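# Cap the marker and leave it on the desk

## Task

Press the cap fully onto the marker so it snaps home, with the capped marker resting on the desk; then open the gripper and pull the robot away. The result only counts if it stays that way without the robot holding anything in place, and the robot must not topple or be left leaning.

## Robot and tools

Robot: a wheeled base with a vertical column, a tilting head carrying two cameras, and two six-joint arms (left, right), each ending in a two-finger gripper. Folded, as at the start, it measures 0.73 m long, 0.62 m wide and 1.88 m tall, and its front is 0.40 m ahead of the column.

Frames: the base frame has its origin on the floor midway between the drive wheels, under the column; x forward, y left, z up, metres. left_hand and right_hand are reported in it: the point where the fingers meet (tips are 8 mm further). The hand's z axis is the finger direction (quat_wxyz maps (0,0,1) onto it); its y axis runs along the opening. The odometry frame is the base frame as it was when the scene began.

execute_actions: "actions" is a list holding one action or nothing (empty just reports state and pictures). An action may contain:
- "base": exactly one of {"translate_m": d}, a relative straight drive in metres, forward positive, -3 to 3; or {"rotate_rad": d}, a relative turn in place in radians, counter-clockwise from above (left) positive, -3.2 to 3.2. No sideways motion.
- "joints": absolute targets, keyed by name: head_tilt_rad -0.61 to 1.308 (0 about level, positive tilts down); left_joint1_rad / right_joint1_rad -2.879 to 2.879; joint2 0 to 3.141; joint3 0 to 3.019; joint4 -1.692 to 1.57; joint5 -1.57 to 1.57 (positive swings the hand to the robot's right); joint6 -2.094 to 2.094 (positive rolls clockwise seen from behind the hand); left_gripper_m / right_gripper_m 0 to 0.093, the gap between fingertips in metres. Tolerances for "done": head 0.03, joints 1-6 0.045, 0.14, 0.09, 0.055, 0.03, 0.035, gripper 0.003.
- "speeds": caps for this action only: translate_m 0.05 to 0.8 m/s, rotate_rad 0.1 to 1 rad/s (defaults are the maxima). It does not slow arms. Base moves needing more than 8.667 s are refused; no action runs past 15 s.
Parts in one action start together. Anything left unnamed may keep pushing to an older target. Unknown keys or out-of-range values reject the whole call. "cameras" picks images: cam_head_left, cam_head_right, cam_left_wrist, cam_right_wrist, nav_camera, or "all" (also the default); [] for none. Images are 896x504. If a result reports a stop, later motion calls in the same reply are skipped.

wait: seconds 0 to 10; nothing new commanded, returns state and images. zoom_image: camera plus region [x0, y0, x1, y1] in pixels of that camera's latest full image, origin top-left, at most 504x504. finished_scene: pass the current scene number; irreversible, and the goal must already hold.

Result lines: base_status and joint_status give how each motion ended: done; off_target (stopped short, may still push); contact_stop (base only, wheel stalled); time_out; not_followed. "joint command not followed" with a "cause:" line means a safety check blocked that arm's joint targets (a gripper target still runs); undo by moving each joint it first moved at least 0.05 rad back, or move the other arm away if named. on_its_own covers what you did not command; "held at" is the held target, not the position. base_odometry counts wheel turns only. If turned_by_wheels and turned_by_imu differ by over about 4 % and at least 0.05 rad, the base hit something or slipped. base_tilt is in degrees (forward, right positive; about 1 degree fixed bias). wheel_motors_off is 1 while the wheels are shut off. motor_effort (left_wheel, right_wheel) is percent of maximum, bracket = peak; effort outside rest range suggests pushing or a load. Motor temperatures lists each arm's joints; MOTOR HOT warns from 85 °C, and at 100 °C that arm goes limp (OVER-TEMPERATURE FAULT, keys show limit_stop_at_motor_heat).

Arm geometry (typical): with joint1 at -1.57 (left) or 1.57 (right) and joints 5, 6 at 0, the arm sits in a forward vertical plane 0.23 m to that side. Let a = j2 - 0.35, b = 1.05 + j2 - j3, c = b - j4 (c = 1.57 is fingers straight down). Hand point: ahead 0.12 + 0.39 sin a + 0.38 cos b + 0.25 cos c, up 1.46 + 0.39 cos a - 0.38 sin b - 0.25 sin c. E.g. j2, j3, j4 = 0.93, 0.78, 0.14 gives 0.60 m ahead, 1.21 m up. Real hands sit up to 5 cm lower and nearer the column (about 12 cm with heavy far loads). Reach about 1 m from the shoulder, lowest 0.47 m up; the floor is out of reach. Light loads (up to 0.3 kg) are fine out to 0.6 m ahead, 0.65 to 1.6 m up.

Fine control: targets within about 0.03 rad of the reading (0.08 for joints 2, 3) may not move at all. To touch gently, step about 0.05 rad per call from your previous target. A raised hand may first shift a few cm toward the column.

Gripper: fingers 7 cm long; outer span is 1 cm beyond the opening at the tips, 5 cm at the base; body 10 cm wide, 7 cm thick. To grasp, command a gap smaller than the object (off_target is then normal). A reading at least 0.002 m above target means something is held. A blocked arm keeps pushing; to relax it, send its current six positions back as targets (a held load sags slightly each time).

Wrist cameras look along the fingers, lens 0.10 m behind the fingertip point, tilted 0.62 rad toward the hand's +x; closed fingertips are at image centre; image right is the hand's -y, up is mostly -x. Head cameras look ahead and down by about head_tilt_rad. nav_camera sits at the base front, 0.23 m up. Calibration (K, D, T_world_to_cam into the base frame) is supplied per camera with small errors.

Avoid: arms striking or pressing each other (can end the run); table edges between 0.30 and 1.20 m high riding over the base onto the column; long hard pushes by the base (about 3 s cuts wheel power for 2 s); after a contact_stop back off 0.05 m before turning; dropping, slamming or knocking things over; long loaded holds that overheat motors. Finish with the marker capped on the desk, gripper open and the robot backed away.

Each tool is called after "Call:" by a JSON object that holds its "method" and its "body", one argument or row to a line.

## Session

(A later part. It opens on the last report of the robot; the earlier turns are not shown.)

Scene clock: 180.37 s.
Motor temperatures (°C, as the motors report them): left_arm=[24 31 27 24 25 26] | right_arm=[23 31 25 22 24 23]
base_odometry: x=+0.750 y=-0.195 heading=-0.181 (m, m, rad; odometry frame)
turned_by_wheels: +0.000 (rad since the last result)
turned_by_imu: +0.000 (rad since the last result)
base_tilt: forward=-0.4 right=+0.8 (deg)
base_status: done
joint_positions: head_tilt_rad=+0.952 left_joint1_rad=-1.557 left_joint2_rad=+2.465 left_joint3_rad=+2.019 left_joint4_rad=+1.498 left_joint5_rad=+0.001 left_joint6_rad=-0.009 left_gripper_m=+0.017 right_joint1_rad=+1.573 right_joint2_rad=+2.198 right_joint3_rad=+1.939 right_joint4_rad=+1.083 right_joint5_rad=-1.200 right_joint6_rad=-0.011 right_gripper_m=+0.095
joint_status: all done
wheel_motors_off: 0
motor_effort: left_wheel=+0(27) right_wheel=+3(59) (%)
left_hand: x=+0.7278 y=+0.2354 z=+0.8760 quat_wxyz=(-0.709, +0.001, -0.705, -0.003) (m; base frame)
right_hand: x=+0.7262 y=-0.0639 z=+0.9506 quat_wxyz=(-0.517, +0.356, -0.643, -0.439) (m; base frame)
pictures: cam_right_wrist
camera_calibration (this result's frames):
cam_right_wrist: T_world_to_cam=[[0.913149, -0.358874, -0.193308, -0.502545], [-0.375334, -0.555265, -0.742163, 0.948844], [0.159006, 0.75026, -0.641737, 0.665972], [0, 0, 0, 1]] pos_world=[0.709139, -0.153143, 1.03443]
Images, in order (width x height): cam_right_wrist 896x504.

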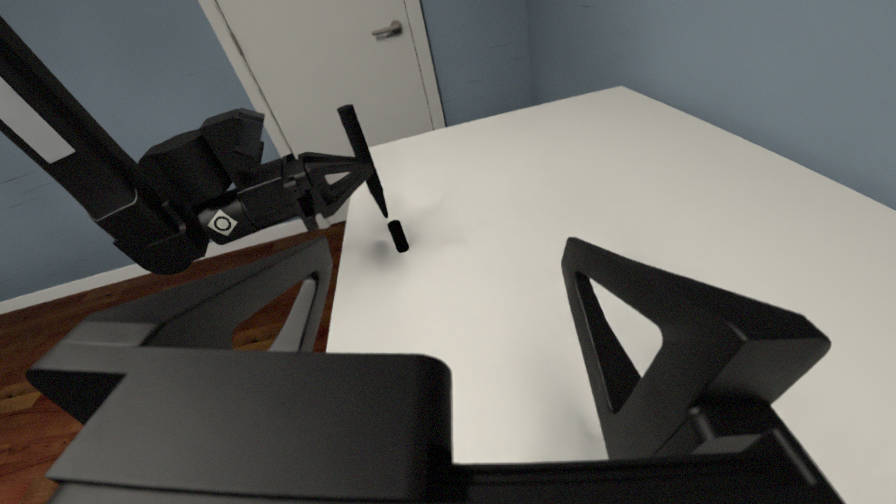

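Call:
{"method": "execute_actions", "body": {
  "actions": [
    {"base":{"translate_m":0.005}}
  ],
  "cameras": []
}}

Call:
{"method": "execute_actions", "body": {
  "actions": [
    {"joints":{"left_joint2_rad":2.53,"left_joint3_rad":2.125,"left_joint4_rad":1.44}}
  ],
  "cameras": ["cam_right_wrist"]
}}

Call:
{"method": "zoom_image", "body": {
  "camera": "cam_right_wrist",
  "region": [350,160,450,270]
}}

Scene clock: 188.83 s.
Motor temperatures (°C, as the motors report them): left_arm=[24 31 27 24 25 26] | right_arm=[23 31 25 22 24 23]
base_odometry: x=+0.755 y=-0.196 heading=-0.181 (m, m, rad; odometry frame)
turned_by_wheels: +0.000 (rad since the last result)
turned_by_imu: +0.001 (rad since the last result)
base_tilt: forward=-0.3 right=+0.6 (deg)
base_status: done
joint_positions: head_tilt_rad=+0.952 left_joint1_rad=-1.557 left_joint2_rad=+2.463 left_joint3_rad=+2.022 left_joint4_rad=+1.498 left_joint5_rad=+0.001 left_joint6_rad=-0.009 left_gripper_m=+0.017 right_joint1_rad=+1.572 right_joint2_rad=+2.196 right_joint3_rad=+1.941 right_joint4_rad=+1.084 right_joint5_rad=-1.200 right_joint6_rad=-0.011 right_gripper_m=+0.095
joint_status: not commanded
wheel_motors_off: 0
motor_effort: left_wheel=+0(41) right_wheel=+1(46) (%)
left_hand: x=+0.7299 y=+0.2354 z=+0.8778 quat_wxyz=(-0.710, +0.001, -0.704, -0.003) (m; base frame)
right_hand: x=+0.7278 y=-0.0642 z=+0.9520 quat_wxyz=(-0.519, +0.357, -0.642, -0.438) (m; base frame)
pictures: none
No camera images: the call's "cameras" was empty. Leave "cameras" out to get every camera's image.

Scene clock: 189.53 s.
Motor temperatures (°C, as the motors report them): left_arm=[24 31 27 24 25 26] | right_arm=[23 31 25 22 24 23]
base_odometry: x=+0.755 y=-0.196 heading=-0.181 (m, m, rad; odometry frame)
turned_by_wheels: +0.000 (rad since the last result)
turned_by_imu: +0.000 (rad since the last result)
base_tilt: forward=-0.3 right=+0.6 (deg)
base_status: not commanded
joint_positions: head_tilt_rad=+0.952 left_joint1_rad=-1.557 left_joint2_rad=+2.518 left_joint3_rad=+2.108 left_joint4_rad=+1.450 left_joint5_rad=+0.001 left_joint6_rad=-0.009 left_gripper_m=+0.017 right_joint1_rad=+1.572 right_joint2_rad=+2.196 right_joint3_rad=+1.941 right_joint4_rad=+1.084 right_joint5_rad=-1.200 right_joint6_rad=-0.011 right_gripper_m=+0.095
joint_status: all done
wheel_motors_off: 0
motor_effort: left_wheel=+0(1) right_wheel=+2(2) (%)
left_hand: x=+0.7305 y=+0.2356 z=+0.8573 quat_wxyz=(-0.705, +0.001, -0.709, -0.003) (m; base frame)
right_hand: x=+0.7278 y=-0.0642 z=+0.9520 quat_wxyz=(-0.519, +0.357, -0.642, -0.438) (m; base frame)
pictures: cam_right_wrist
camera_calibration (this result's frames):
cam_right_wrist: T_world_to_cam=[[0.913882, -0.359116, -0.189357, -0.508133], [-0.372326, -0.555434, -0.74355, 0.949447], [0.161845, 0.750019, -0.64131, 0.664356], [0, 0, 0, 1]] pos_world=[0.710355, -0.153403, 1.0358]
Images, in order (width x height): cam_right_wrist 896x504.

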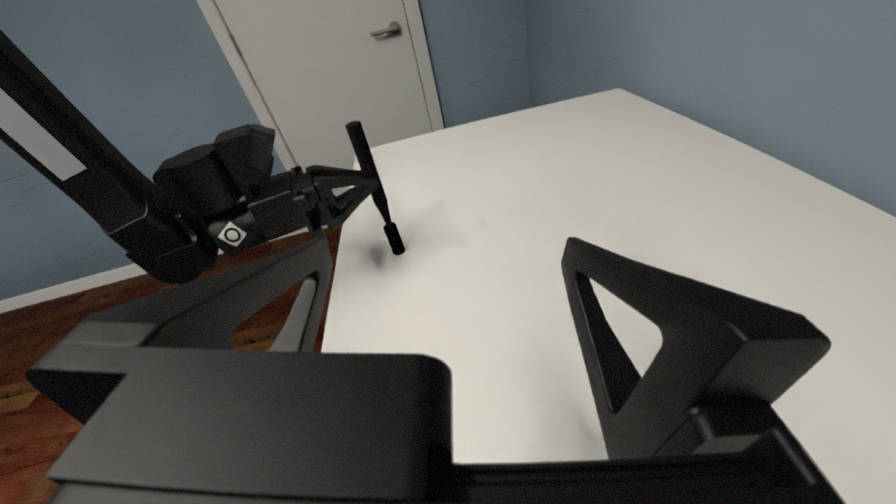

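Region (350, 160, 450, 270) of cam_right_wrist's 896x504 image, scaled by 4.582, with more detail than that image has; it fills the left 458 columns of this view, and the rest is white.

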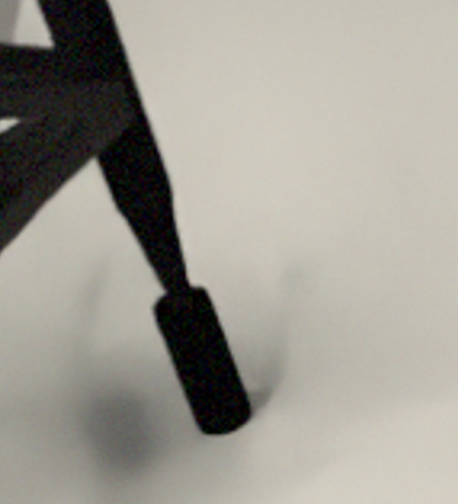

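Aligned. Step down.

Call:
{"method": "execute_actions", "body": {
  "actions": [
    {"joints":{"left_joint2_rad":2.585,"left_joint3_rad":2.215,"left_joint4_rad":1.41}}
  ],
  "cameras": ["cam_right_wrist","cam_left_wrist"]
}}

Call:
{"method": "zoom_image", "body": {
  "camera": "cam_right_wrist",
  "region": [350,160,450,270]
}}

Call:
{"method": "zoom_image", "body": {
  "camera": "cam_left_wrist",
  "region": [400,280,500,370]
}}

Scene clock: 202.53 s.
Motor temperatures (°C, as the motors report them): left_arm=[24 31 27 24 25 26] | right_arm=[23 31 25 22 24 23]
base_odometry: x=+0.755 y=-0.196 heading=-0.181 (m, m, rad; odometry frame)
turned_by_wheels: +0.000 (rad since the last result)
turned_by_imu: +0.001 (rad since the last result)
base_tilt: forward=-0.4 right=+0.6 (deg)
base_status: not commanded
joint_positions: head_tilt_rad=+0.952 left_joint1_rad=-1.557 left_joint2_rad=+2.573 left_joint3_rad=+2.196 left_joint4_rad=+1.422 left_joint5_rad=+0.001 left_joint6_rad=-0.009 left_gripper_m=+0.017 right_joint1_rad=+1.572 right_joint2_rad=+2.196 right_joint3_rad=+1.941 right_joint4_rad=+1.084 right_joint5_rad=-1.200 right_joint6_rad=-0.011 right_gripper_m=+0.095
joint_status: all done
wheel_motors_off: 0
motor_effort: left_wheel=+0(1) right_wheel=+2(2) (%)
left_hand: x=+0.7307 y=+0.2358 z=+0.8431 quat_wxyz=(-0.706, +0.001, -0.708, -0.003) (m; base frame)
right_hand: x=+0.7278 y=-0.0642 z=+0.9520 quat_wxyz=(-0.519, +0.357, -0.642, -0.438) (m; base frame)
pictures: cam_left_wrist, cam_right_wrist
camera_calibration (this result's frames):
cam_left_wrist: T_world_to_cam=[[0.00257568, -0.999996, -0.000843106, 0.233721], [-0.592885, -0.000848147, -0.805286, 1.1133], [0.805283, 0.00257403, -0.592885, 0.031302], [0, 0, 0, 1]] pos_world=[0.634249, 0.234584, 0.915279]
cam_right_wrist: T_world_to_cam=[[0.913882, -0.359116, -0.189357, -0.508133], [-0.372326, -0.555434, -0.74355, 0.949447], [0.161845, 0.750019, -0.64131, 0.664356], [0, 0, 0, 1]] pos_world=[0.710355, -0.153403, 1.0358]
Images, in order (width x height): cam_left_wrist 896x504, cam_right_wrist 896x504.

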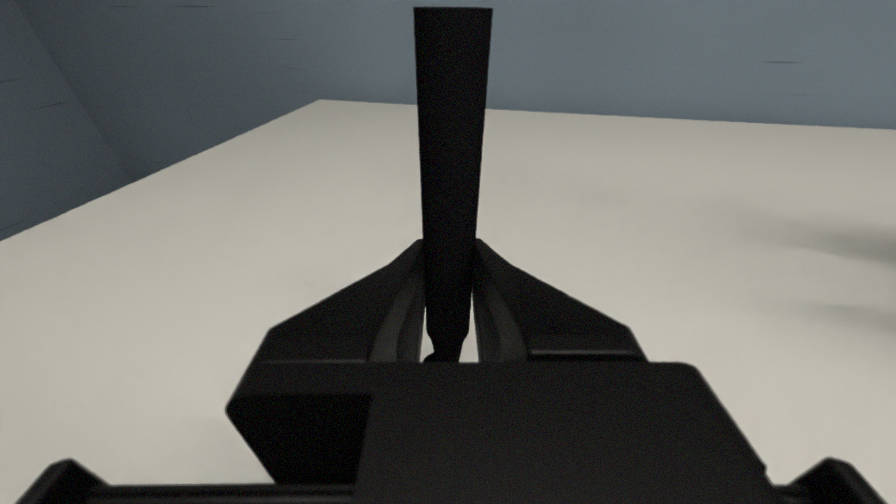

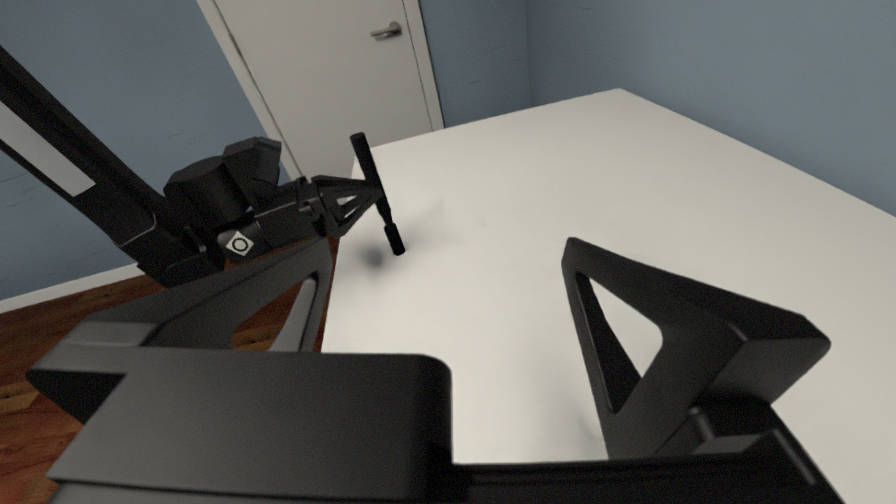

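Region (350, 160, 450, 270) of cam_right_wrist's 896x504 image, scaled by 4.582, with more detail than that image has; it fills the left 458 columns of this view, and the rest is white.

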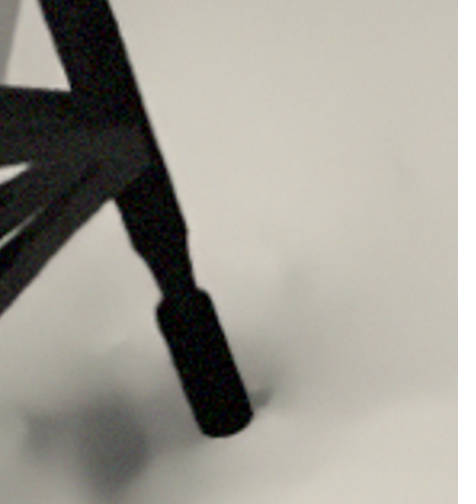

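Region (400, 280, 500, 370) of cam_left_wrist's 896x504 image, scaled by 5.040, with more detail than that image has; it fills the top 454 rows of this view, and the rest is white.

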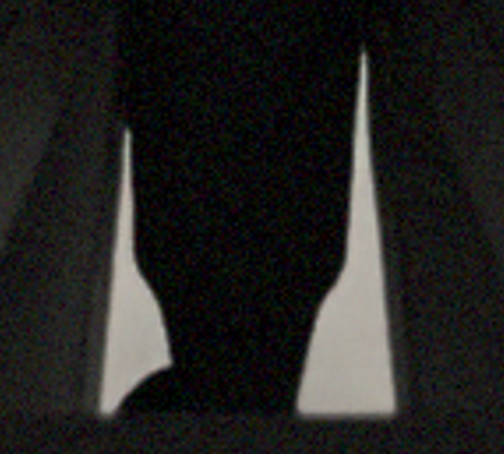

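It went in. Cap is a few mm to the left.

Call:
{"method": "execute_actions", "body": {
  "actions": [
    {"base":{"rotate_rad":0.004}}
  ],
  "cameras": []
}}

Call:
{"method": "execute_actions", "body": {
  "actions": [
    {"joints":{"left_joint2_rad":2.645,"left_joint3_rad":2.31,"left_joint4_rad":1.375}}
  ],
  "cameras": ["cam_left_wrist"]
}}

Call:
{"method": "zoom_image", "body": {
  "camera": "cam_left_wrist",
  "region": [400,280,500,370]
}}

Call:
{"method": "execute_actions", "body": {
  "actions": [
    {"joints":{"left_joint2_rad":2.72,"left_joint3_rad":2.43,"left_joint4_rad":1.31}}
  ],
  "cameras": ["cam_right_wrist","cam_left_wrist"]
}}

Call:
{"method": "zoom_image", "body": {
  "camera": "cam_right_wrist",
  "region": [350,160,450,270]
}}

Call:
{"method": "zoom_image", "body": {
  "camera": "cam_left_wrist",
  "region": [400,280,500,370]
}}

Scene clock: 210.93 s.
Motor temperatures (°C, as the motors report them): left_arm=[24 31 28 24 25 26] | right_arm=[23 31 25 22 24 23]
base_odometry: x=+0.755 y=-0.196 heading=-0.178 (m, m, rad; odometry frame)
turned_by_wheels: +0.003 (rad since the last result)
turned_by_imu: +0.005 (rad since the last result)
base_tilt: forward=-0.3 right=+0.6 (deg)
base_status: done
joint_positions: head_tilt_rad=+0.952 left_joint1_rad=-1.558 left_joint2_rad=+2.573 left_joint3_rad=+2.196 left_joint4_rad=+1.422 left_joint5_rad=+0.001 left_joint6_rad=-0.009 left_gripper_m=+0.017 right_joint1_rad=+1.572 right_joint2_rad=+2.196 right_joint3_rad=+1.941 right_joint4_rad=+1.084 right_joint5_rad=-1.200 right_joint6_rad=-0.011 right_gripper_m=+0.095
joint_status: not commanded
wheel_motors_off: 0
motor_effort: left_wheel=-3(20) right_wheel=-1(21) (%)
left_hand: x=+0.7308 y=+0.2355 z=+0.8432 quat_wxyz=(-0.706, +0.001, -0.708, -0.003) (m; base frame)
right_hand: x=+0.7278 y=-0.0645 z=+0.9520 quat_wxyz=(-0.519, +0.357, -0.642, -0.438) (m; base frame)
pictures: none
No camera images: the call's "cameras" was empty. Leave "cameras" out to get every camera's image.

Scene clock: 211.67 s.
Motor temperatures (°C, as the motors report them): left_arm=[24 31 28 24 25 26] | right_arm=[23 31 25 22 24 23]
base_odometry: x=+0.755 y=-0.196 heading=-0.178 (m, m, rad; odometry frame)
turned_by_wheels: +0.000 (rad since the last result)
turned_by_imu: +0.000 (rad since the last result)
base_tilt: forward=-0.4 right=+0.7 (deg)
base_status: not commanded
joint_positions: head_tilt_rad=+0.952 left_joint1_rad=-1.558 left_joint2_rad=+2.634 left_joint3_rad=+2.289 left_joint4_rad=+1.386 left_joint5_rad=+0.001 left_joint6_rad=-0.009 left_gripper_m=+0.017 right_joint1_rad=+1.572 right_joint2_rad=+2.196 right_joint3_rad=+1.941 right_joint4_rad=+1.084 right_joint5_rad=-1.200 right_joint6_rad=-0.011 right_gripper_m=+0.095
joint_status: all done
wheel_motors_off: 0
motor_effort: left_wheel=-3(3) right_wheel=-1(1) (%)
left_hand: x=+0.7280 y=+0.2357 z=+0.8262 quat_wxyz=(-0.705, +0.001, -0.709, -0.003) (m; base frame)
right_hand: x=+0.7278 y=-0.0645 z=+0.9520 quat_wxyz=(-0.519, +0.357, -0.642, -0.438) (m; base frame)
pictures: cam_left_wrist
camera_calibration (this result's frames):
cam_left_wrist: T_world_to_cam=[[0.00241794, -0.999997, -0.000500124, 0.233393], [-0.59534, -0.00103767, -0.803473, 1.09844], [0.80347, 0.0022405, -0.595341, 0.02685], [0, 0, 0, 1]] pos_world=[0.631808, 0.234471, 0.898669]
Images, in order (width x height): cam_left_wrist 896x504.

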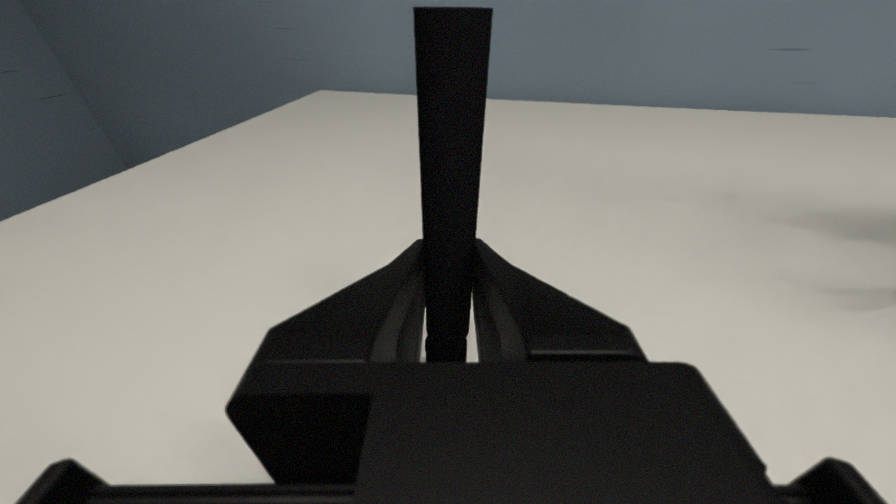

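Region (400, 280, 500, 370) of cam_left_wrist's 896x504 image, scaled by 5.040, with more detail than that image has; it fills the top 454 rows of this view, and the rest is white.

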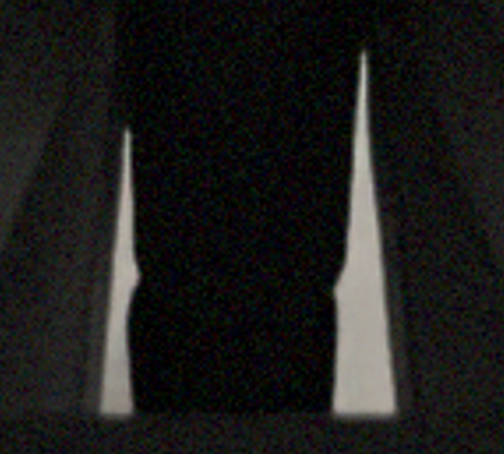

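Scene clock: 212.33 s.
Motor temperatures (°C, as the motors report them): left_arm=[24 31 28 24 25 26] | right_arm=[23 31 25 22 24 23]
base_odometry: x=+0.755 y=-0.196 heading=-0.178 (m, m, rad; odometry frame)
turned_by_wheels: +0.000 (rad since the last result)
turned_by_imu: +0.000 (rad since the last result)
base_tilt: forward=-0.4 right=+0.7 (deg)
base_status: not commanded
joint_positions: head_tilt_rad=+0.952 left_joint1_rad=-1.558 left_joint2_rad=+2.695 left_joint3_rad=+2.413 left_joint4_rad=+1.328 left_joint5_rad=+0.001 left_joint6_rad=-0.010 left_gripper_m=+0.017 right_joint1_rad=+1.572 right_joint2_rad=+2.196 right_joint3_rad=+1.941 right_joint4_rad=+1.084 right_joint5_rad=-1.200 right_joint6_rad=-0.011 right_gripper_m=+0.095
joint_status: all done
wheel_motors_off: 0
motor_effort: left_wheel=-4(4) right_wheel=-1(1) (%)
left_hand: x=+0.7350 y=+0.2359 z=+0.8146 quat_wxyz=(-0.707, +0.001, -0.708, -0.002) (m; base frame)
right_hand: x=+0.7278 y=-0.0645 z=+0.9520 quat_wxyz=(-0.519, +0.357, -0.642, -0.438) (m; base frame)
pictures: cam_left_wrist, cam_right_wrist
camera_calibration (this result's frames):
cam_left_wrist: T_world_to_cam=[[0.00275922, -0.999996, 0.000246494, 0.232753], [-0.592264, -0.0018328, -0.805742, 1.09304], [0.805739, 0.00207723, -0.592267, 0.0102711], [0, 0, 0, 1]] pos_world=[0.638451, 0.234734, 0.886736]
cam_right_wrist: T_world_to_cam=[[0.913813, -0.359353, -0.189238, -0.508354], [-0.372432, -0.555609, -0.743366, 0.949149], [0.161988, 0.749776, -0.641557, 0.664651], [0, 0, 0, 1]] pos_world=[0.710368, -0.153662, 1.03578]
Images, in order (width x height): cam_left_wrist 896x504, cam_right_wrist 896x504.

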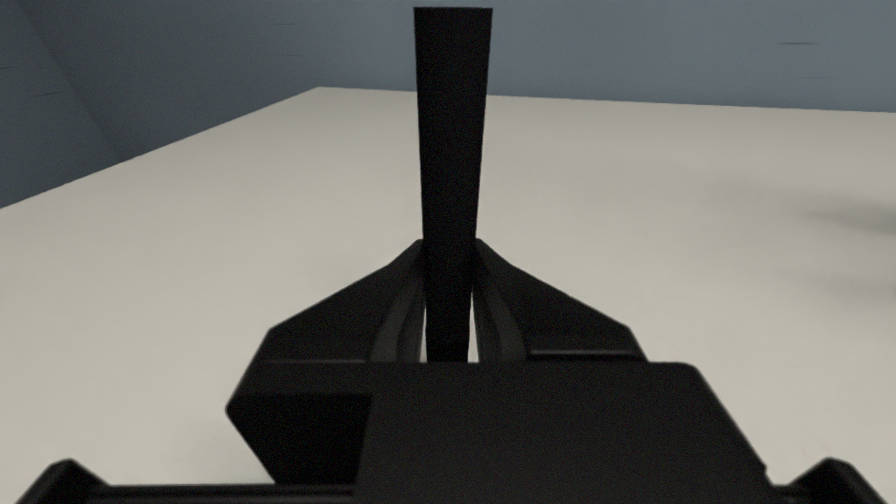

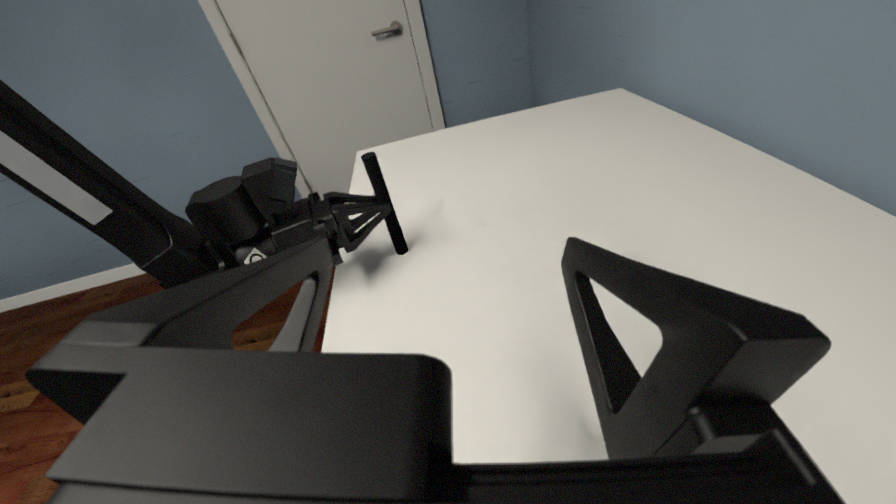

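Region (350, 160, 450, 270) of cam_right_wrist's 896x504 image, scaled by 4.582, with more detail than that image has; it fills the left 458 columns of this view, and the rest is white.

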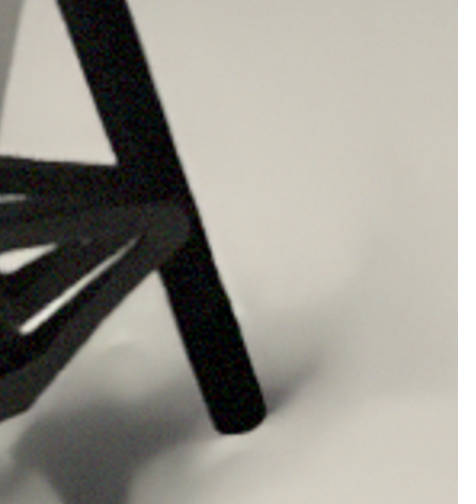

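Region (400, 280, 500, 370) of cam_left_wrist's 896x504 image, scaled by 5.040, with more detail than that image has; it fills the top 454 rows of this view, and the rest is white.

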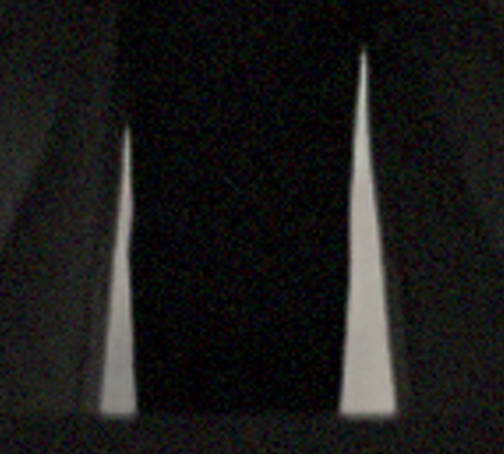

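Push firmly to be sure.

Call:
{"method": "execute_actions", "body": {
  "actions": [
    {"joints":{"left_joint2_rad":2.78,"left_joint3_rad":2.5,"left_joint4_rad":1.24}}
  ],
  "cameras": ["cam_right_wrist"]
}}

Call:
{"method": "zoom_image", "body": {
  "camera": "cam_right_wrist",
  "region": [350,160,450,270]
}}

Call:
{"method": "execute_actions", "body": {
  "actions": [
    {"joints":{"left_joint2_rad":1.92,"left_joint3_rad":1.76,"left_joint4_rad":1.1,"right_joint2_rad":1.2,"right_joint3_rad":0.9,"right_joint4_rad":0.3,"right_joint5_rad":0}}
  ],
  "cameras": []
}}

Call:
{"method": "execute_actions", "body": {
  "actions": [
    {"base":{"translate_m":0.17},"joints":{"left_joint4_rad":-0.37}}
  ],
  "cameras": ["cam_left_wrist","cam_head_left"]
}}

Scene clock: 220.23 s.
Motor temperatures (°C, as the motors report them): left_arm=[24 31 28 24 25 26] | right_arm=[23 31 25 22 24 23]
base_odometry: x=+0.755 y=-0.196 heading=-0.178 (m, m, rad; odometry frame)
turned_by_wheels: +0.000 (rad since the last result)
turned_by_imu: +0.001 (rad since the last result)
base_tilt: forward=-0.4 right=+0.7 (deg)
base_status: not commanded
joint_positions: head_tilt_rad=+0.952 left_joint1_rad=-1.558 left_joint2_rad=+2.727 left_joint3_rad=+2.503 left_joint4_rad=+1.275 left_joint5_rad=+0.001 left_joint6_rad=-0.011 left_gripper_m=+0.017 right_joint1_rad=+1.572 right_joint2_rad=+2.196 right_joint3_rad=+1.941 right_joint4_rad=+1.084 right_joint5_rad=-1.200 right_joint6_rad=-0.011 right_gripper_m=+0.095
joint_status: all done
wheel_motors_off: 0
motor_effort: left_wheel=-4(4) right_wheel=+0(1) (%)
left_hand: x=+0.7479 y=+0.2360 z=+0.8134 quat_wxyz=(-0.708, +0.002, -0.706, -0.002) (m; base frame)
right_hand: x=+0.7278 y=-0.0645 z=+0.9520 quat_wxyz=(-0.519, +0.357, -0.642, -0.438) (m; base frame)
pictures: cam_right_wrist
camera_calibration (this result's frames):
cam_right_wrist: T_world_to_cam=[[0.913813, -0.359353, -0.189238, -0.508354], [-0.372432, -0.555609, -0.743366, 0.949149], [0.161988, 0.749776, -0.641557, 0.664651], [0, 0, 0, 1]] pos_world=[0.710368, -0.153662, 1.03578]
Images, in order (width x height): cam_right_wrist 896x504.

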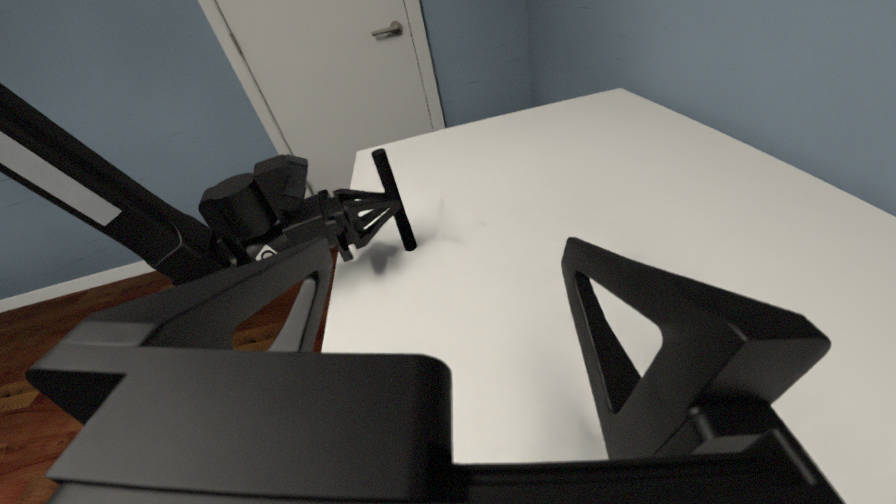

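Region (350, 160, 450, 270) of cam_right_wrist's 896x504 image, scaled by 4.582, with more detail than that image has; it fills the left 458 columns of this view, and the rest is white.

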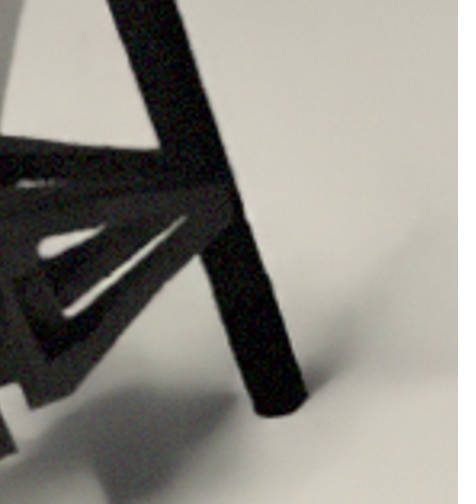

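Scene clock: 222.03 s.
Motor temperatures (°C, as the motors report them): left_arm=[24 31 28 24 25 26] | right_arm=[23 31 25 22 24 23]
base_odometry: x=+0.755 y=-0.196 heading=-0.178 (m, m, rad; odometry frame)
turned_by_wheels: +0.000 (rad since the last result)
turned_by_imu: +0.001 (rad since the last result)
base_tilt: forward=-0.4 right=+0.6 (deg)
base_status: not commanded
joint_positions: head_tilt_rad=+0.952 left_joint1_rad=-1.558 left_joint2_rad=+1.913 left_joint3_rad=+1.753 left_joint4_rad=+1.106 left_joint5_rad=+0.001 left_joint6_rad=-0.011 left_gripper_m=+0.017 right_joint1_rad=+1.572 right_joint2_rad=+1.196 right_joint3_rad=+0.893 right_joint4_rad=+0.306 right_joint5_rad=-0.001 right_joint6_rad=-0.011 right_gripper_m=+0.095
joint_status: all done
wheel_motors_off: 0
motor_effort: left_wheel=-5(5) right_wheel=+1(1) (%)
left_hand: x=+0.8890 y=+0.2340 z=+1.0754 quat_wxyz=(-0.670, +0.002, -0.742, -0.002) (m; base frame)
right_hand: x=+0.6199 y=-0.2247 z=+1.1248 quat_wxyz=(-0.260, +0.006, -0.966, +0.000) (m; base frame)
pictures: none
No camera images: the call's "cameras" was empty. Leave "cameras" out to get every camera's image.

Scene clock: 223.83 s.
Motor temperatures (°C, as the motors report them): left_arm=[24 31 28 24 25 26] | right_arm=[23 31 25 22 24 23]
base_odometry: x=+0.923 y=-0.226 heading=-0.177 (m, m, rad; odometry frame)
turned_by_wheels: +0.001 (rad since the last result)
turned_by_imu: +0.002 (rad since the last result)
base_tilt: forward=-0.4 right=+0.7 (deg)
base_status: done
joint_positions: head_tilt_rad=+0.952 left_joint1_rad=-1.558 left_joint2_rad=+1.913 left_joint3_rad=+1.754 left_joint4_rad=-0.362 left_joint5_rad=+0.001 left_joint6_rad=-0.011 left_gripper_m=+0.017 right_joint1_rad=+1.572 right_joint2_rad=+1.196 right_joint3_rad=+0.896 right_joint4_rad=+0.306 right_joint5_rad=-0.001 right_joint6_rad=-0.011 right_gripper_m=+0.095
joint_status: all done
wheel_motors_off: 0
motor_effort: left_wheel=+1(47) right_wheel=-1(44) (%)
left_hand: x=+0.6450 y=+0.2342 z=+0.8548 quat_wxyz=(-0.001, +0.009, -1.000, -0.005) (m; base frame)
right_hand: x=+0.6221 y=-0.2247 z=+1.1256 quat_wxyz=(-0.262, +0.006, -0.965, +0.000) (m; base frame)
pictures: cam_head_left, cam_left_wrist
camera_calibration (this result's frames):
cam_head_left: T_world_to_cam=[[-0.0498391, -0.996628, 0.0651751, -0.0502773], [-0.859526, 0.00956574, -0.511002, 0.832213], [0.508655, -0.0814876, -0.857105, 1.2144], [0, 0, 0, 1]] pos_world=[0.0950904, 0.0408903, 1.46941]
cam_left_wrist: T_world_to_cam=[[0.0192311, -0.999792, -0.00683999, 0.226721], [-0.807551, -0.0195662, 0.589473, 0.0224977], [-0.589484, -0.00581259, -0.807759, 1.19248], [0, 0, 0, 1]] pos_world=[0.716756, 0.234045, 0.951527]
Images, in order (width x height): cam_head_left 896x504, cam_left_wrist 896x504.

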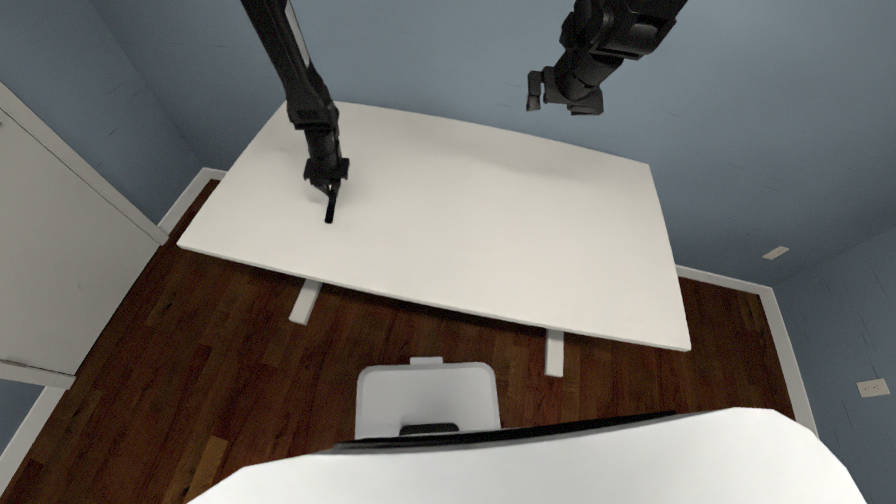

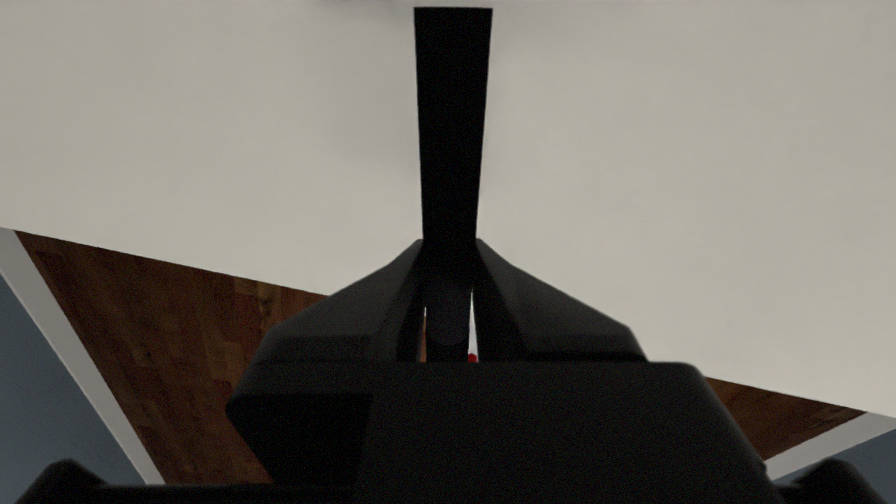

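Call:
{"method": "execute_actions", "body": {
  "actions": [
    {"joints":{"left_joint2_rad":2.25,"left_joint3_rad":2.135,"left_joint4_rad":-0.405}}
  ],
  "cameras": []
}}

Call:
{"method": "execute_actions", "body": {
  "actions": [
    {"joints":{"left_gripper_m":0.06}}
  ],
  "cameras": []
}}

Call:
{"method": "execute_actions", "body": {
  "actions": [
    {"joints":{"left_joint2_rad":1.9,"left_joint3_rad":1.74}}
  ],
  "cameras": ["cam_left_wrist"]
}}

Call:
{"method": "execute_actions", "body": {
  "actions": [
    {"base":{"translate_m":-0.4},"joints":{"left_joint2_rad":0.9,"left_joint3_rad":0.45,"left_joint4_rad":-0.9}}
  ],
  "cameras": ["cam_head_left"]
}}

Scene clock: 232.70 s.
Motor temperatures (°C, as the motors report them): left_arm=[24 32 28 24 25 26] | right_arm=[23 31 25 22 24 23]
base_odometry: x=+0.923 y=-0.226 heading=-0.176 (m, m, rad; odometry frame)
turned_by_wheels: +0.000 (rad since the last result)
turned_by_imu: +0.001 (rad since the last result)
base_tilt: forward=-0.3 right=+0.5 (deg)
base_status: not commanded
joint_positions: head_tilt_rad=+0.952 left_joint1_rad=-1.558 left_joint2_rad=+2.243 left_joint3_rad=+2.120 left_joint4_rad=-0.398 left_joint5_rad=+0.000 left_joint6_rad=-0.011 left_gripper_m=+0.017 right_joint1_rad=+1.572 right_joint2_rad=+1.196 right_joint3_rad=+0.896 right_joint4_rad=+0.306 right_joint5_rad=-0.001 right_joint6_rad=-0.011 right_gripper_m=+0.095
joint_status: all done
wheel_motors_off: 0
motor_effort: left_wheel=+2(6) right_wheel=-2(4) (%)
left_hand: x=+0.6378 y=+0.2357 z=+0.7354 quat_wxyz=(-0.001, +0.009, -1.000, -0.005) (m; base frame)
right_hand: x=+0.6221 y=-0.2247 z=+1.1256 quat_wxyz=(-0.262, +0.006, -0.965, +0.000) (m; base frame)
pictures: none
No camera images: the call's "cameras" was empty. Leave "cameras" out to get every camera's image.

Scene clock: 233.33 s.
Motor temperatures (°C, as the motors report them): left_arm=[24 32 28 24 25 26] | right_arm=[23 31 25 22 24 23]
base_odometry: x=+0.923 y=-0.226 heading=-0.176 (m, m, rad; odometry frame)
turned_by_wheels: +0.000 (rad since the last result)
turned_by_imu: +0.000 (rad since the last result)
base_tilt: forward=-0.3 right=+0.6 (deg)
base_status: not commanded
joint_positions: head_tilt_rad=+0.952 left_joint1_rad=-1.558 left_joint2_rad=+2.243 left_joint3_rad=+2.120 left_joint4_rad=-0.398 left_joint5_rad=+0.000 left_joint6_rad=-0.011 left_gripper_m=+0.060 right_joint1_rad=+1.572 right_joint2_rad=+1.196 right_joint3_rad=+0.896 right_joint4_rad=+0.306 right_joint5_rad=-0.001 right_joint6_rad=-0.011 right_gripper_m=+0.095
joint_status: all done
wheel_motors_off: 0
motor_effort: left_wheel=+2(2) right_wheel=-2(2) (%)
left_hand: x=+0.6378 y=+0.2357 z=+0.7354 quat_wxyz=(-0.001, +0.009, -1.000, -0.005) (m; base frame)
right_hand: x=+0.6221 y=-0.2247 z=+1.1256 quat_wxyz=(-0.262, +0.006, -0.965, +0.000) (m; base frame)
pictures: none
No camera images: the call's "cameras" was empty. Leave "cameras" out to get every camera's image.

Scene clock: 234.70 s.
Motor temperatures (°C, as the motors report them): left_arm=[24 32 28 24 25 26] | right_arm=[23 31 25 22 24 23]
base_odometry: x=+0.923 y=-0.226 heading=-0.176 (m, m, rad; odometry frame)
turned_by_wheels: +0.000 (rad since the last result)
turned_by_imu: +0.000 (rad since the last result)
base_tilt: forward=-0.4 right=+0.6 (deg)
base_status: not commanded
joint_positions: head_tilt_rad=+0.952 left_joint1_rad=-1.558 left_joint2_rad=+1.882 left_joint3_rad=+1.739 left_joint4_rad=-0.398 left_joint5_rad=+0.000 left_joint6_rad=-0.011 left_gripper_m=+0.060 right_joint1_rad=+1.572 right_joint2_rad=+1.196 right_joint3_rad=+0.896 right_joint4_rad=+0.306 right_joint5_rad=-0.001 right_joint6_rad=-0.011 right_gripper_m=+0.095
joint_status: all done
wheel_motors_off: 0
motor_effort: left_wheel=+2(2) right_wheel=-2(2) (%)
left_hand: x=+0.6462 y=+0.2343 z=+0.8694 quat_wxyz=(+0.009, +0.009, -1.000, -0.005) (m; base frame)
right_hand: x=+0.6221 y=-0.2247 z=+1.1256 quat_wxyz=(-0.262, +0.006, -0.965, +0.000) (m; base frame)
pictures: cam_left_wrist
camera_calibration (this result's frames):
cam_left_wrist: T_world_to_cam=[[0.0192819, -0.99978, -0.00823423, 0.228023], [-0.796154, -0.0203355, 0.604752, -0.00562322], [-0.604786, -0.00510502, -0.796371, 1.2048], [0, 0, 0, 1]] pos_world=[0.719773, 0.234009, 0.964746]
Images, in order (width x height): cam_left_wrist 896x504.

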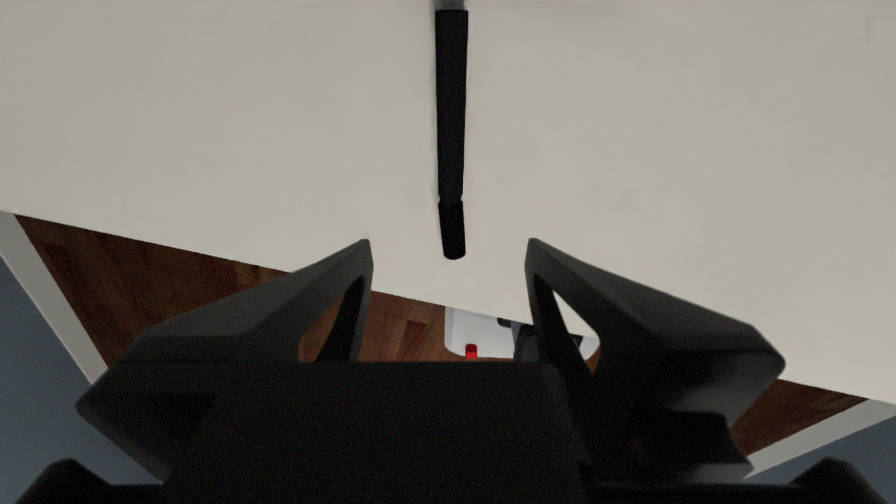

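Scene clock: 236.93 s.
Motor temperatures (°C, as the motors report them): left_arm=[24 32 28 24 25 26] | right_arm=[23 31 25 22 24 23]
base_odometry: x=+0.529 y=-0.156 heading=-0.175 (m, m, rad; odometry frame)
turned_by_wheels: +0.001 (rad since the last result)
turned_by_imu: +0.003 (rad since the last result)
base_tilt: forward=-0.2 right=+0.6 (deg)
base_status: done
joint_positions: head_tilt_rad=+0.952 left_joint1_rad=-1.558 left_joint2_rad=+0.912 left_joint3_rad=+0.448 left_joint4_rad=-0.893 left_joint5_rad=+0.000 left_joint6_rad=-0.011 left_gripper_m=+0.060 right_joint1_rad=+1.572 right_joint2_rad=+1.196 right_joint3_rad=+0.896 right_joint4_rad=+0.306 right_joint5_rad=-0.001 right_joint6_rad=-0.011 right_gripper_m=+0.095
joint_status: all done
wheel_motors_off: 0
motor_effort: left_wheel=+1(54) right_wheel=-1(34) (%)
left_hand: x=+0.1707 y=+0.2275 z=+1.2346 quat_wxyz=(+0.405, +0.010, -0.914, -0.006) (m; base frame)
right_hand: x=+0.6217 y=-0.2247 z=+1.1254 quat_wxyz=(-0.262, +0.006, -0.965, +0.000) (m; base frame)
pictures: cam_head_left
camera_calibration (this result's frames):
cam_head_left: T_world_to_cam=[[-0.0498311, -0.996628, 0.0651812, -0.0502871], [-0.85959, 0.00956574, -0.510896, 0.832053], [0.50855, -0.0814876, -0.857168, 1.21451], [0, 0, 0, 1]] pos_world=[0.0950817, 0.0408903, 1.4694]
Images, in order (width x height): cam_head_left 896x504.

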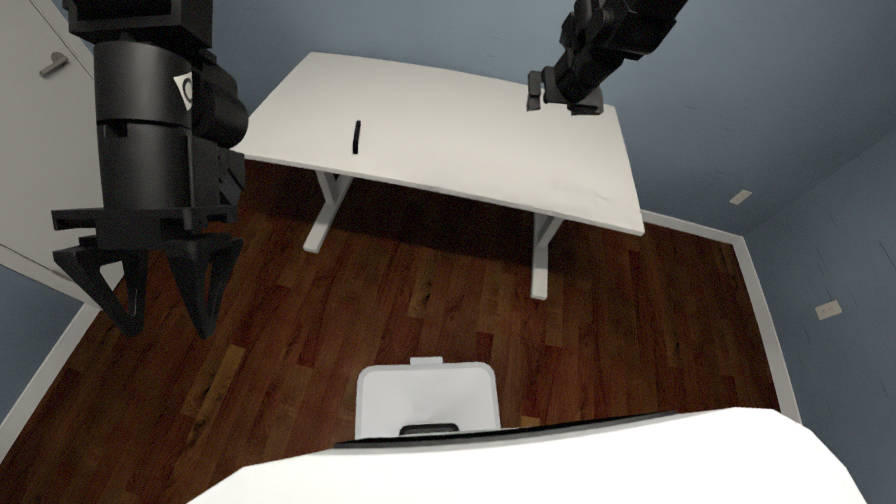

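Call:
{"method": "execute_actions", "body": {
  "actions": [
    {"base":{"translate_m":0.4},"joints":{"left_joint2_rad":1.95,"left_joint3_rad":1.8,"left_joint4_rad":-0.37}}
  ],
  "cameras": ["cam_left_wrist"]
}}

Call:
{"method": "zoom_image", "body": {
  "camera": "cam_left_wrist",
  "region": [390,150,520,300]
}}

Scene clock: 243.60 s.
Motor temperatures (°C, as the motors report them): left_arm=[24 31 27 24 25 26] | right_arm=[23 31 25 22 24 23]
base_odometry: x=+0.923 y=-0.225 heading=-0.174 (m, m, rad; odometry frame)
turned_by_wheels: +0.001 (rad since the last result)
turned_by_imu: +0.002 (rad since the last result)
base_tilt: forward=-0.3 right=+0.7 (deg)
base_status: done
joint_positions: head_tilt_rad=+0.952 left_joint1_rad=-1.558 left_joint2_rad=+1.942 left_joint3_rad=+1.801 left_joint4_rad=-0.374 left_joint5_rad=+0.000 left_joint6_rad=-0.011 left_gripper_m=+0.060 right_joint1_rad=+1.572 right_joint2_rad=+1.196 right_joint3_rad=+0.896 right_joint4_rad=+0.306 right_joint5_rad=-0.001 right_joint6_rad=-0.011 right_gripper_m=+0.095
joint_status: all done
wheel_motors_off: 0
motor_effort: left_wheel=+0(33) right_wheel=-1(54) (%)
left_hand: x=+0.6531 y=+0.2346 z=+0.8465 quat_wxyz=(-0.004, +0.009, -1.000, -0.005) (m; base frame)
right_hand: x=+0.6221 y=-0.2247 z=+1.1256 quat_wxyz=(-0.262, +0.006, -0.965, +0.000) (m; base frame)
pictures: cam_left_wrist
camera_calibration (this result's frames):
cam_left_wrist: T_world_to_cam=[[0.0192157, -0.999784, -0.00789951, 0.227748], [-0.811354, -0.02021, 0.584206, 0.0410192], [-0.58424, -0.00481661, -0.811567, 1.19018], [0, 0, 0, 1]] pos_world=[0.724252, 0.234261, 0.943742]
Images, in order (width x height): cam_left_wrist 896x504.

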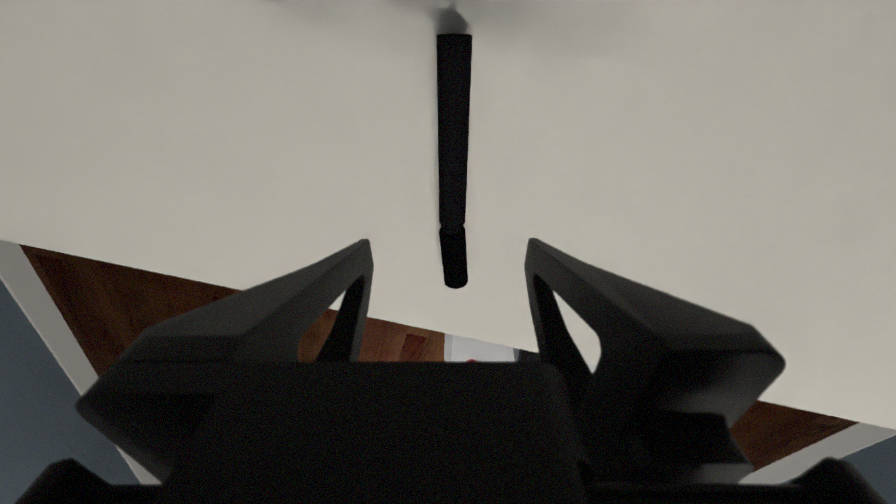

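Region (390, 150, 520, 300) of cam_left_wrist's 896x504 image, scaled by 3.360, with more detail than that image has; it fills the left 437 columns of this view, and the rest is white.

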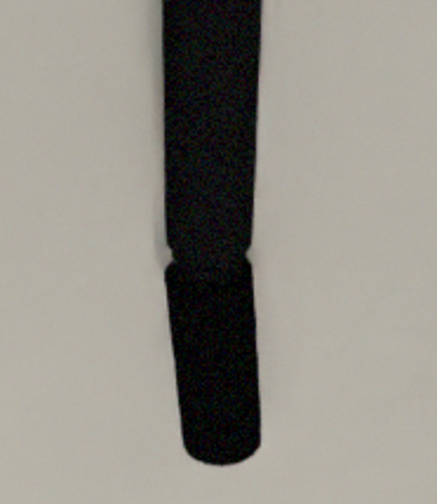

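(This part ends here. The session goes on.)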